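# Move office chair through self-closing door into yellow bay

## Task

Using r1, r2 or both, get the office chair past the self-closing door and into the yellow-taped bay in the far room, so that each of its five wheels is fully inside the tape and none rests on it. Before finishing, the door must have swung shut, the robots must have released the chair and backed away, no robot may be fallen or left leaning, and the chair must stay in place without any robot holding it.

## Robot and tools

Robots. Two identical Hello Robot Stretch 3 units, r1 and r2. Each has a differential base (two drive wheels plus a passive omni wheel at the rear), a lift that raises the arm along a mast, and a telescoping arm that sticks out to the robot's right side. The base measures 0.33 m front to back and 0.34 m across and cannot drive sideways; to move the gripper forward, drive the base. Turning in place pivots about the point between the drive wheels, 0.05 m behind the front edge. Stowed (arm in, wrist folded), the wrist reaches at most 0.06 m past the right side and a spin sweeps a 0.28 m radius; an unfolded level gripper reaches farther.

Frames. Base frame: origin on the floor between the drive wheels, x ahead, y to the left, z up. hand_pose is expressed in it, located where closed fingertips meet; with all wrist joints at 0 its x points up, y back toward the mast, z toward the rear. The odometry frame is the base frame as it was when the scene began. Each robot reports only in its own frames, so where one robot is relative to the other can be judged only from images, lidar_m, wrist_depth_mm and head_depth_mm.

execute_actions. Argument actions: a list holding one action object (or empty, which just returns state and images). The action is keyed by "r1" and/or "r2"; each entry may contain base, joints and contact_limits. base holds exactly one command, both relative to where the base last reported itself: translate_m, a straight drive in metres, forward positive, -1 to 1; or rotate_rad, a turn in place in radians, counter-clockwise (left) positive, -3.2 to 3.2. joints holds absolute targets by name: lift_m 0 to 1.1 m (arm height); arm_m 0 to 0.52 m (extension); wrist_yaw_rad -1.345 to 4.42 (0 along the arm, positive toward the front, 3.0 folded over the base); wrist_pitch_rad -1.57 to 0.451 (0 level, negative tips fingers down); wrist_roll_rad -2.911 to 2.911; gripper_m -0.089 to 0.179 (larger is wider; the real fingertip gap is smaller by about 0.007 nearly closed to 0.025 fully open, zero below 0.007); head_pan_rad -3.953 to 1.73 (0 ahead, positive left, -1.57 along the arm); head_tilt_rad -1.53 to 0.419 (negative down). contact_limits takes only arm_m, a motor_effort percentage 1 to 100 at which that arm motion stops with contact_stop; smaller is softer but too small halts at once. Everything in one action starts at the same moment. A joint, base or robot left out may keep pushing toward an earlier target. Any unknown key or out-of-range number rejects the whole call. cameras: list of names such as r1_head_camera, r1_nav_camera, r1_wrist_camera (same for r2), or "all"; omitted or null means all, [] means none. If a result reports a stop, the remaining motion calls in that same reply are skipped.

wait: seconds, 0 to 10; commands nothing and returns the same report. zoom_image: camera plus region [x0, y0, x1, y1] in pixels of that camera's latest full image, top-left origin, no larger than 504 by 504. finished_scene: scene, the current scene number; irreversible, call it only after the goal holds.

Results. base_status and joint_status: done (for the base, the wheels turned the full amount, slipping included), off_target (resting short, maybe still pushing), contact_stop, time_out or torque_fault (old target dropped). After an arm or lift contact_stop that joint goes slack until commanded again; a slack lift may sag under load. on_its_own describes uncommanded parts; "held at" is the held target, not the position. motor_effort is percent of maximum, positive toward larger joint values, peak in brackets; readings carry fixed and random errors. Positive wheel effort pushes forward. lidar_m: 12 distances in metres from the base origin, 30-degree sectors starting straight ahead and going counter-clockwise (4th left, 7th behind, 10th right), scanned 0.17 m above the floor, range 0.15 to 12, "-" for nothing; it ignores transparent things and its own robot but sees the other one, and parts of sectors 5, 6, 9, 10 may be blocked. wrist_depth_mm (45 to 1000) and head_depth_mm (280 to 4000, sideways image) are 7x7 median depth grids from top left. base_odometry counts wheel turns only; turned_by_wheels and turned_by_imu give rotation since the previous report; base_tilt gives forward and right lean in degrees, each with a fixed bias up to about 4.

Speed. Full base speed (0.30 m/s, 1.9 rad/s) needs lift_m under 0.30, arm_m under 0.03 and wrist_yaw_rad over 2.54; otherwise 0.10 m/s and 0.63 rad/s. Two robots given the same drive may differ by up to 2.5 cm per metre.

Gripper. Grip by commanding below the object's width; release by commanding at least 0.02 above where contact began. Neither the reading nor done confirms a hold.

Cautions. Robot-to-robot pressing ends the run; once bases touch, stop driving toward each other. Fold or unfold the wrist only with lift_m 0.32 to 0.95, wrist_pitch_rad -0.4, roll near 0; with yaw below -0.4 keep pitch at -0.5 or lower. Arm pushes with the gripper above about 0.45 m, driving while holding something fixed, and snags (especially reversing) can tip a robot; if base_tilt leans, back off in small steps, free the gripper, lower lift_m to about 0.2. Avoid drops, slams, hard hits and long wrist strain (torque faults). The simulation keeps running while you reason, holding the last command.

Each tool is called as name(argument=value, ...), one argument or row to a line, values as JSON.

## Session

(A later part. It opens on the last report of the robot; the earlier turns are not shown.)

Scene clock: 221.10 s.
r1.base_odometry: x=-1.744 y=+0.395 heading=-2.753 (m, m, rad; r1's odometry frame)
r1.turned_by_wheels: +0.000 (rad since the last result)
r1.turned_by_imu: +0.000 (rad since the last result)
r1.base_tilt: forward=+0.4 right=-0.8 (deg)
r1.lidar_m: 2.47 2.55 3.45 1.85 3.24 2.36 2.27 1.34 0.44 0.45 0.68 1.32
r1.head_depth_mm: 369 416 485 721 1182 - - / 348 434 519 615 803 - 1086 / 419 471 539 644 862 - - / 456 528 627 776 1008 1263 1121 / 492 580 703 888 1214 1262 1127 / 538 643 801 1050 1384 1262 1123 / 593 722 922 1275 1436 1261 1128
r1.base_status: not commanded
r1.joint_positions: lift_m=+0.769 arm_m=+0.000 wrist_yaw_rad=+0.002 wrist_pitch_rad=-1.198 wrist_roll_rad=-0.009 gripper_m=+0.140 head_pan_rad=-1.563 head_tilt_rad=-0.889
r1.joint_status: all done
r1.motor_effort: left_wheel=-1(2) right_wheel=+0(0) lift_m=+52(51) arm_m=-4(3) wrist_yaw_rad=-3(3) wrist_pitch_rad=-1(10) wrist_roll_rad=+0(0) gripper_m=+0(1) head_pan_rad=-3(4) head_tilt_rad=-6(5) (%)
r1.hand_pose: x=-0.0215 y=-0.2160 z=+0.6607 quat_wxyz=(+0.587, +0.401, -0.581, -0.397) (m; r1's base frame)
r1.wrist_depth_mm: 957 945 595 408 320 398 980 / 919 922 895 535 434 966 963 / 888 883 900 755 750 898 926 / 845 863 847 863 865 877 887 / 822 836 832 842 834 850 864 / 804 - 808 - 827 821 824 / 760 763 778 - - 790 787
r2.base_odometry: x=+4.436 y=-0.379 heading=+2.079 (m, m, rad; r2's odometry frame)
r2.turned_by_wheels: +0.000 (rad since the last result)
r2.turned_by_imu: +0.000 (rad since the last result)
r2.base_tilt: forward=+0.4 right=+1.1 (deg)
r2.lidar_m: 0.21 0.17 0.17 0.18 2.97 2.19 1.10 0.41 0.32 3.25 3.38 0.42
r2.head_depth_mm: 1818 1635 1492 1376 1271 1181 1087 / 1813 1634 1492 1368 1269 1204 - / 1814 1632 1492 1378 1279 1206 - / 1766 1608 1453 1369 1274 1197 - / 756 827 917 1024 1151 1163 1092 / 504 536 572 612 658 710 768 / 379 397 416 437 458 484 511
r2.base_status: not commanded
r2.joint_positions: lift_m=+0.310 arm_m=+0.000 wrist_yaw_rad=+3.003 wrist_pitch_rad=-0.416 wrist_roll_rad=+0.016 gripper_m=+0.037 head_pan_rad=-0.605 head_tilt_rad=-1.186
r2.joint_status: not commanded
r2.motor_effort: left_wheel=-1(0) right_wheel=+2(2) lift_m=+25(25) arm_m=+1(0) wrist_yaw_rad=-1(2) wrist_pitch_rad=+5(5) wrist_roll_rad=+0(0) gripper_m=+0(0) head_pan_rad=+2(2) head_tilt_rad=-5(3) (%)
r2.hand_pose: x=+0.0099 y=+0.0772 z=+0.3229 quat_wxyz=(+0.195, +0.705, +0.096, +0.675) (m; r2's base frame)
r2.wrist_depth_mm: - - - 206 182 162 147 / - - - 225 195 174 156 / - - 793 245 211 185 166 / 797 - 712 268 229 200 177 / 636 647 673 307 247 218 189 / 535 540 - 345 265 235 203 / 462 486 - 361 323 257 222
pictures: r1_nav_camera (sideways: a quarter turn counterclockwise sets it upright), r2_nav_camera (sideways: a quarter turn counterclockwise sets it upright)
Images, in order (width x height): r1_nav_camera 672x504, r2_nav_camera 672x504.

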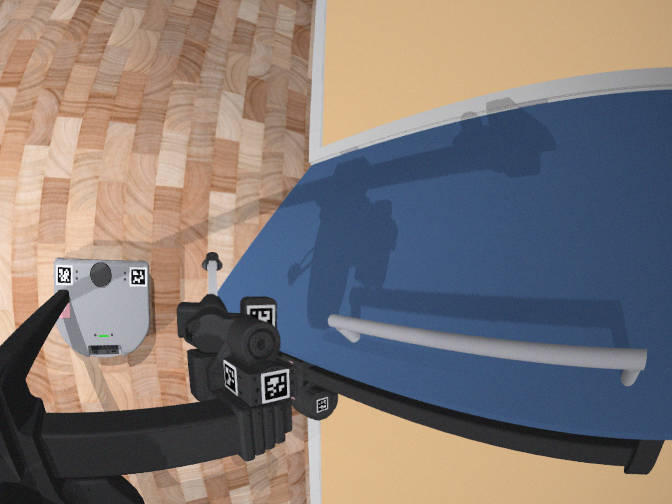

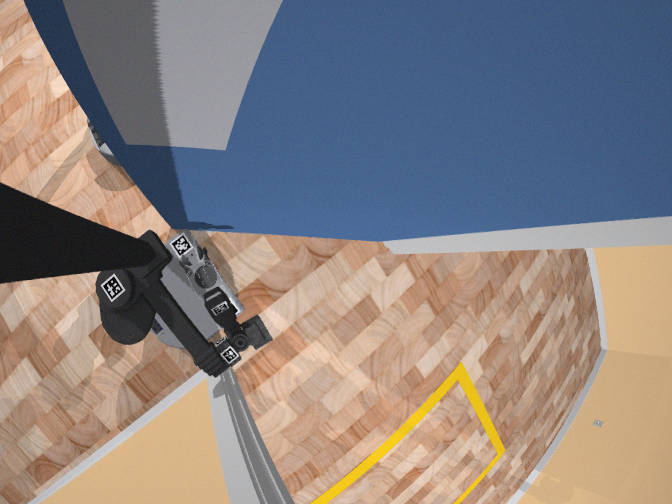

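execute_actions(
  actions=[
    {"r1":{"base":{"translate_m":1},"joints":{"head_tilt_rad":-0.6}},"r2":{"base":{"translate_m":0.1},"joints":{"head_pan_rad":-1.57,"head_tilt_rad":-0.7}}},
  ],
  cameras=[],
)

execute_actions(
  actions=[
    {"r1":{"base":{"rotate_rad":-1.58},"joints":{"wrist_pitch_rad":0}},"r2":{"base":{"translate_m":0.18}}},
  ],
  cameras=[],
)

execute_actions(
  actions=[
    {"r1":{"base":{"translate_m":0.22},"joints":{"arm_m":0.15}},"r2":{"base":{"translate_m":0.11}}},
  ],
  cameras=["r1_wrist_camera","r1_nav_camera","r2_nav_camera","r2_head_camera"],
)

Scene clock: 237.47 s.
r1.base_odometry: x=-2.669 y=+0.016 heading=-2.753 (m, m, rad; r1's odometry frame)
r1.turned_by_wheels: +0.000 (rad since the last result)
r1.turned_by_imu: +0.001 (rad since the last result)
r1.base_tilt: forward=+0.5 right=-0.7 (deg)
r1.lidar_m: 1.48 1.53 2.08 4.84 4.66 3.39 3.25 1.00 0.97 0.93 0.97 1.31
r1.head_depth_mm: 774 854 950 1076 1227 1395 1246 / 774 853 952 1073 1226 1405 1247 / 771 853 948 1072 1231 1390 1242 / 774 852 953 1077 1233 1405 1238 / 771 854 948 1065 1229 1400 1240 / 772 853 948 1073 1227 1400 1244 / 770 853 949 1071 1226 1403 1251
r1.base_status: done
r1.joint_positions: lift_m=+0.769 arm_m=+0.000 wrist_yaw_rad=+0.002 wrist_pitch_rad=-1.198 wrist_roll_rad=-0.009 gripper_m=+0.140 head_pan_rad=-1.563 head_tilt_rad=-0.607
r1.joint_status: all done
r1.motor_effort: left_wheel=-2(4) right_wheel=+0(3) lift_m=+51(52) arm_m=-3(3) wrist_yaw_rad=-3(3) wrist_pitch_rad=+0(1) wrist_roll_rad=+0(0) gripper_m=-1(1) head_pan_rad=-4(4) head_tilt_rad=+4(27) (%)
r1.hand_pose: x=-0.0215 y=-0.2160 z=+0.6607 quat_wxyz=(+0.587, +0.401, -0.581, -0.397) (m; r1's base frame)
r1.wrist_depth_mm: 941 948 944 969 974 906 748 / 911 919 928 946 935 946 861 / 877 881 912 902 919 929 918 / 852 856 864 876 869 873 890 / 826 830 844 835 847 849 848 / 803 - 807 - 818 819 827 / 763 772 779 - - 786 802
r2.base_odometry: x=+4.387 y=-0.291 heading=+2.079 (m, m, rad; r2's odometry frame)
r2.turned_by_wheels: +0.000 (rad since the last result)
r2.turned_by_imu: +0.002 (rad since the last result)
r2.base_tilt: forward=+0.5 right=+1.1 (deg)
r2.lidar_m: 0.19 0.16 0.16 0.18 3.11 2.30 1.10 0.39 0.38 3.24 3.39 0.33
r2.head_depth_mm: 2761 3043 2643 2062 1660 1395 1211 / 2779 3097 2643 2061 1674 1407 1216 / 2821 3135 2665 2039 1662 1397 1207 / 2815 3160 2654 2063 1660 1402 1208 / 2803 3158 2619 2064 1669 1403 1205 / 2848 3193 2631 2040 1663 1402 1203 / 2843 3164 2655 2035 1658 1396 1207
r2.base_status: done
r2.joint_positions: lift_m=+0.310 arm_m=+0.000 wrist_yaw_rad=+3.003 wrist_pitch_rad=-0.416 wrist_roll_rad=+0.016 gripper_m=+0.037 head_pan_rad=-1.563 head_tilt_rad=-0.704
r2.joint_status: all done
r2.motor_effort: left_wheel=+0(10) right_wheel=+2(5) lift_m=+25(25) arm_m=+0(0) wrist_yaw_rad=-3(2) wrist_pitch_rad=+5(5) wrist_roll_rad=+0(0) gripper_m=+0(0) head_pan_rad=-2(34) head_tilt_rad=+1(19) (%)
r2.hand_pose: x=+0.0099 y=+0.0772 z=+0.3229 quat_wxyz=(+0.195, +0.705, +0.096, +0.675) (m; r2's base frame)
r2.wrist_depth_mm: - - 247 208 180 156 139 / - - 274 224 192 167 147 / - - 300 246 207 178 155 / 789 - 337 271 224 189 165 / 654 641 373 306 242 205 176 / 538 544 - 363 255 222 189 / 461 478 - 353 312 240 203
pictures: none
No camera images: the call's "cameras" was empty. Leave "cameras" out to get every camera's image.

Scene clock: 240.90 s.
r1.base_odometry: x=-2.669 y=+0.016 heading=+1.950 (m, m, rad; r1's odometry frame)
r1.turned_by_wheels: -1.580 (rad since the last result)
r1.turned_by_imu: -1.570 (rad since the last result)
r1.base_tilt: forward=+0.5 right=-0.7 (deg)
r1.lidar_m: 0.93 0.96 1.30 1.48 1.52 2.06 4.84 2.06 3.40 0.99 0.92 0.93
r1.head_depth_mm: 2787 3075 3194 2304 1780 1457 1239 / 2818 3099 3190 2297 1806 1422 1239 / 2800 3138 3210 2304 1809 1496 - / 2796 3072 3202 2309 1807 1482 1247 / 2810 3057 3240 2317 1798 1430 1245 / 2798 3018 2862 1116 1236 1367 1240 / 773 839 918 1023 1138 1267 1246
r1.base_status: done
r1.joint_positions: lift_m=+0.769 arm_m=+0.000 wrist_yaw_rad=+0.001 wrist_pitch_rad=-0.025 wrist_roll_rad=-0.009 gripper_m=+0.140 head_pan_rad=-1.563 head_tilt_rad=-0.606
r1.joint_status: all done
r1.motor_effort: left_wheel=+2(7) right_wheel=-3(7) lift_m=+52(51) arm_m=-3(3) wrist_yaw_rad=-1(3) wrist_pitch_rad=+9(8) wrist_roll_rad=+0(0) gripper_m=-1(0) head_pan_rad=-4(4) head_tilt_rad=+4(4) (%)
r1.hand_pose: x=-0.0211 y=-0.4008 z=+0.8776 quat_wxyz=(+0.710, +0.010, -0.704, -0.009) (m; r1's base frame)
r1.wrist_depth_mm: 544 601 - - - - - / 546 620 - - - - - / 565 637 - - - - - / 579 639 - - - - - / 583 667 - - - - - / 600 - - - - - - / 593 720 - - - - -
r2.base_odometry: x=+4.300 y=-0.134 heading=+2.079 (m, m, rad; r2's odometry frame)
r2.turned_by_wheels: +0.000 (rad since the last result)
r2.turned_by_imu: +0.002 (rad since the last result)
r2.base_tilt: forward=+0.5 right=+1.1 (deg)
r2.lidar_m: 0.15 - 0.15 0.18 3.38 2.47 1.10 0.52 3.38 3.25 3.37 0.21
r2.head_depth_mm: 2771 3025 2685 2046 1665 1406 1209 / 2803 3054 2660 2060 1666 1393 1205 / 2762 3121 2665 2050 1660 1410 1207 / 2811 3119 2673 2037 1673 1399 1212 / 2839 3197 2644 2058 1657 1402 1209 / 2827 3184 2679 2036 1656 1402 1206 / 2860 3176 2645 2040 1651 1403 1209
r2.base_status: done
r2.joint_positions: lift_m=+0.310 arm_m=+0.000 wrist_yaw_rad=+3.003 wrist_pitch_rad=-0.416 wrist_roll_rad=+0.016 gripper_m=+0.037 head_pan_rad=-1.563 head_tilt_rad=-0.704
r2.joint_status: not commanded
r2.motor_effort: left_wheel=+1(13) right_wheel=+2(5) lift_m=+25(25) arm_m=+1(0) wrist_yaw_rad=-2(3) wrist_pitch_rad=+5(5) wrist_roll_rad=+0(0) gripper_m=+1(0) head_pan_rad=-3(3) head_tilt_rad=+1(1) (%)
r2.hand_pose: x=+0.0099 y=+0.0772 z=+0.3229 quat_wxyz=(+0.195, +0.705, +0.096, +0.675) (m; r2's base frame)
r2.wrist_depth_mm: - - 282 213 170 141 121 / - - 314 228 180 149 126 / - - 353 251 194 157 133 / 778 - 393 274 206 166 139 / 652 633 442 323 221 177 147 / 529 534 - 374 228 189 154 / 468 485 - 333 280 202 164
pictures: none
No camera images: the call's "cameras" was empty. Leave "cameras" out to get every camera's image.

Scene clock: 244.67 s.
r1.base_odometry: x=-2.751 y=+0.220 heading=+1.950 (m, m, rad; r1's odometry frame)
r1.turned_by_wheels: +0.000 (rad since the last result)
r1.turned_by_imu: +0.000 (rad since the last result)
r1.base_tilt: forward=+0.4 right=-0.7 (deg)
r1.lidar_m: 0.71 0.74 0.99 1.48 1.53 2.07 5.05 2.26 3.37 0.75 0.73 0.74
r1.head_depth_mm: 2788 3069 3146 2304 1786 - - / 2806 3091 3194 2286 1826 - 1201 / 2727 2972 3026 2188 1862 - 1214 / 654 721 783 894 1037 1232 1241 / 636 701 771 859 990 1140 1239 / 609 667 733 815 924 1055 1194 / 583 636 698 772 865 985 1135
r1.base_status: done
r1.joint_positions: lift_m=+0.769 arm_m=+0.150 wrist_yaw_rad=+0.001 wrist_pitch_rad=-0.024 wrist_roll_rad=-0.009 gripper_m=+0.140 head_pan_rad=-1.563 head_tilt_rad=-0.606
r1.joint_status: all done
r1.motor_effort: left_wheel=+2(7) right_wheel=-3(3) lift_m=+52(51) arm_m=+2(3) wrist_yaw_rad=-1(1) wrist_pitch_rad=+8(9) wrist_roll_rad=+0(0) gripper_m=-1(0) head_pan_rad=-4(4) head_tilt_rad=+3(4) (%)
r1.hand_pose: x=-0.0212 y=-0.5502 z=+0.8778 quat_wxyz=(+0.710, +0.009, -0.704, -0.009) (m; r1's base frame)
r1.wrist_depth_mm: 289 317 358 410 - - - / 294 322 369 426 - - - / 302 333 378 438 - - - / 307 342 389 453 - - - / 314 346 397 468 - - - / 319 - 412 478 - - - / 320 370 424 501 - - -
r2.base_odometry: x=+4.246 y=-0.038 heading=+2.079 (m, m, rad; r2's odometry frame)
r2.turned_by_wheels: +0.000 (rad since the last result)
r2.turned_by_imu: +0.001 (rad since the last result)
r2.base_tilt: forward=+0.4 right=+1.2 (deg)
r2.lidar_m: - - 0.15 0.18 3.52 2.58 1.10 0.62 3.37 3.25 0.34 0.16
r2.head_depth_mm: 2759 3058 2683 2074 1672 1412 1212 / 2763 3097 2670 2056 1667 1406 1210 / 2793 3128 2666 2044 1660 1405 1209 / 2817 3192 2666 2049 1664 1386 1208 / 2853 3098 2657 2035 1663 1398 1210 / 2846 3125 2644 2047 1658 1398 1207 / 2846 3162 2651 2044 1650 1396 1180
r2.base_status: done
r2.joint_positions: lift_m=+0.310 arm_m=+0.000 wrist_yaw_rad=+3.003 wrist_pitch_rad=-0.416 wrist_roll_rad=+0.016 gripper_m=+0.037 head_pan_rad=-1.563 head_tilt_rad=-0.704
r2.joint_status: not commanded
r2.motor_effort: left_wheel=+2(16) right_wheel=+2(5) lift_m=+25(25) arm_m=+0(0) wrist_yaw_rad=-3(1) wrist_pitch_rad=+5(5) wrist_roll_rad=+0(0) gripper_m=+0(0) head_pan_rad=-3(2) head_tilt_rad=+1(1) (%)
r2.hand_pose: x=+0.0099 y=+0.0772 z=+0.3229 quat_wxyz=(+0.195, +0.705, +0.096, +0.675) (m; r2's base frame)
r2.wrist_depth_mm: - - 337 217 160 127 105 / - - 375 235 171 133 109 / - - 430 255 180 140 114 / 772 - 488 280 194 146 118 / 634 654 582 326 203 155 124 / 540 553 - 391 206 164 129 / 462 485 - 325 255 173 135
pictures: r1_nav_camera (sideways: a quarter turn counterclockwise sets it upright), r1_wrist_camera, r2_head_camera (sideways: a quarter turn clockwise sets it upright), r2_nav_camera (sideways: a quarter turn counterclockwise sets it upright)
Images, in order (width x height): r1_nav_camera 672x504, r1_wrist_camera 644x364, r2_head_camera 896x504, r2_nav_camera 672x504.

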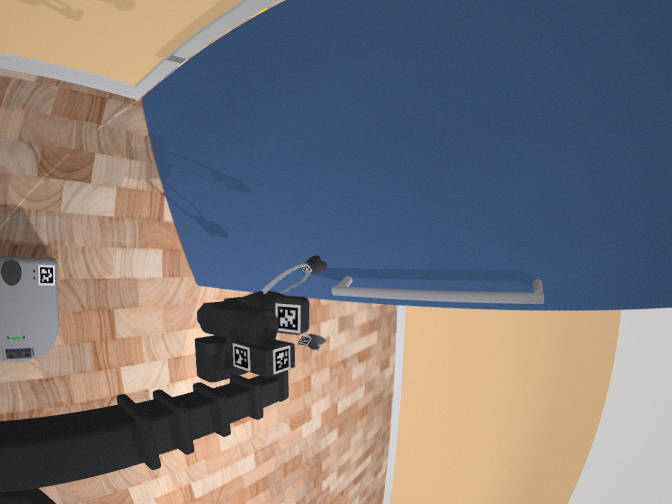

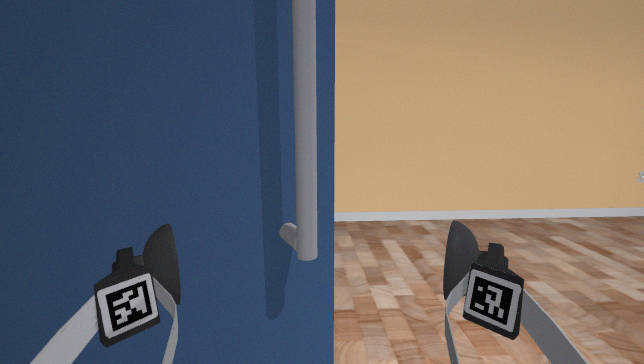

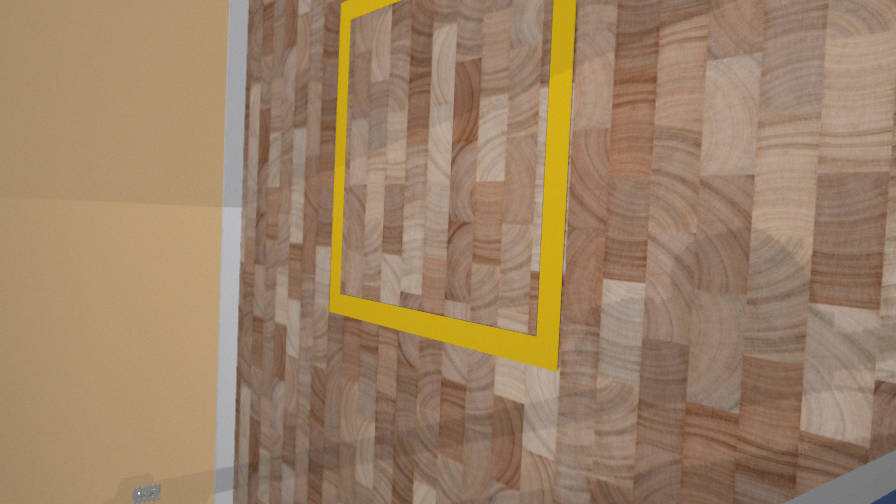

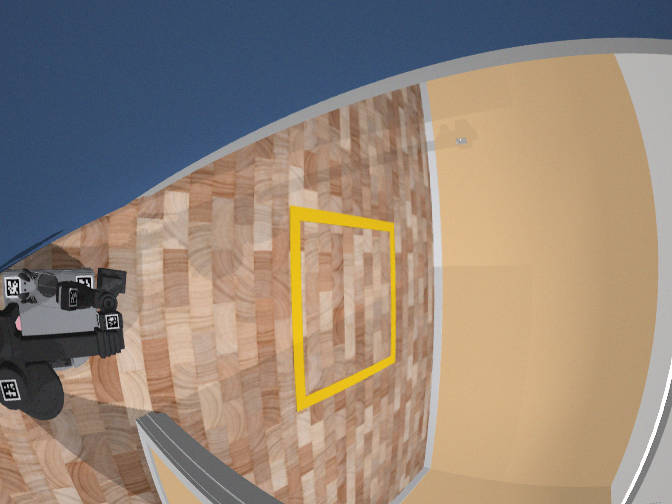

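execute_actions(
  actions=[
    {"r1":{"joints":{"arm_m":0.36,"gripper_m":0.1},"contact_limits":{"arm_m":10}}},
  ],
  cameras=["r1_wrist_camera"],
)

Scene clock: 251.50 s.
r1.base_odometry: x=-2.751 y=+0.220 heading=+1.950 (m, m, rad; r1's odometry frame)
r1.turned_by_wheels: +0.000 (rad since the last result)
r1.turned_by_imu: +0.000 (rad since the last result)
r1.base_tilt: forward=+0.5 right=-0.7 (deg)
r1.lidar_m: 0.71 0.74 0.99 1.48 1.53 2.06 5.04 2.26 3.40 0.74 0.73 0.74
r1.head_depth_mm: 2802 3136 3200 2300 1854 - - / 2774 3048 3218 2483 1688 1433 1231 / 2692 2961 3059 - 1681 1473 1236 / 655 720 788 903 1065 1241 1244 / 636 699 775 863 987 1138 1241 / 609 666 736 816 918 1056 1200 / 584 636 700 773 864 981 1141
r1.base_status: not commanded
r1.joint_positions: lift_m=+0.769 arm_m=+0.360 wrist_yaw_rad=+0.001 wrist_pitch_rad=-0.024 wrist_roll_rad=-0.009 gripper_m=+0.100 head_pan_rad=-1.563 head_tilt_rad=-0.606
r1.joint_status: all done
r1.motor_effort: left_wheel=+2(2) right_wheel=-3(3) lift_m=+51(52) arm_m=+2(2) wrist_yaw_rad=-1(2) wrist_pitch_rad=+8(8) wrist_roll_rad=+0(0) gripper_m=+0(98) head_pan_rad=-4(4) head_tilt_rad=+3(4) (%)
r1.contact_limits: arm_m 10 (drawing in: default 21, maximum 34; extending or still: default 27, maximum 45)
r1.hand_pose: x=-0.0212 y=-0.7602 z=+0.8779 quat_wxyz=(+0.710, +0.009, -0.704, -0.009) (m; r1's base frame)
r1.wrist_depth_mm: 148 162 179 209 - - - / 151 166 184 217 - - - / 155 170 189 223 - - - / 159 173 197 230 - - - / 162 177 207 238 - - - / 166 178 217 161 - - - / 170 191 210 165 - - -
r2.base_odometry: x=+4.246 y=-0.038 heading=+2.079 (m, m, rad; r2's odometry frame)
r2.turned_by_wheels: +0.000 (rad since the last result)
r2.turned_by_imu: +0.000 (rad since the last result)
r2.base_tilt: forward=+0.4 right=+1.1 (deg)
r2.lidar_m: - - 0.15 0.18 3.54 2.58 1.11 0.62 3.37 3.25 0.34 0.16
r2.head_depth_mm: 2752 3114 2672 2050 1681 1405 1215 / 2760 3077 2675 2045 1666 1388 1210 / 2758 3071 2629 2053 1675 1403 1205 / 2802 3118 2659 2052 1666 1399 1208 / 2827 3133 2646 2031 1658 1395 1206 / 2861 3187 2649 2031 1655 1394 1208 / 2846 3170 2635 2040 1656 1397 1182
r2.base_status: not commanded
r2.joint_positions: lift_m=+0.310 arm_m=+0.000 wrist_yaw_rad=+3.003 wrist_pitch_rad=-0.416 wrist_roll_rad=+0.016 gripper_m=+0.037 head_pan_rad=-1.563 head_tilt_rad=-0.704
r2.joint_status: not commanded
r2.motor_effort: left_wheel=+1(1) right_wheel=+2(2) lift_m=+25(25) arm_m=+0(0) wrist_yaw_rad=-2(2) wrist_pitch_rad=+5(5) wrist_roll_rad=+0(0) gripper_m=+0(0) head_pan_rad=-2(3) head_tilt_rad=+2(2) (%)
r2.hand_pose: x=+0.0099 y=+0.0772 z=+0.3229 quat_wxyz=(+0.195, +0.705, +0.096, +0.675) (m; r2's base frame)
r2.wrist_depth_mm: - - 337 217 162 127 105 / - - 381 236 170 133 109 / - - 430 257 181 139 113 / 799 - 482 281 193 147 118 / 638 635 582 324 203 155 123 / 532 544 - 391 204 164 129 / 466 487 - 325 256 173 135
pictures: r1_wrist_camera
Images, in order (width x height): r1_wrist_camera 644x364.

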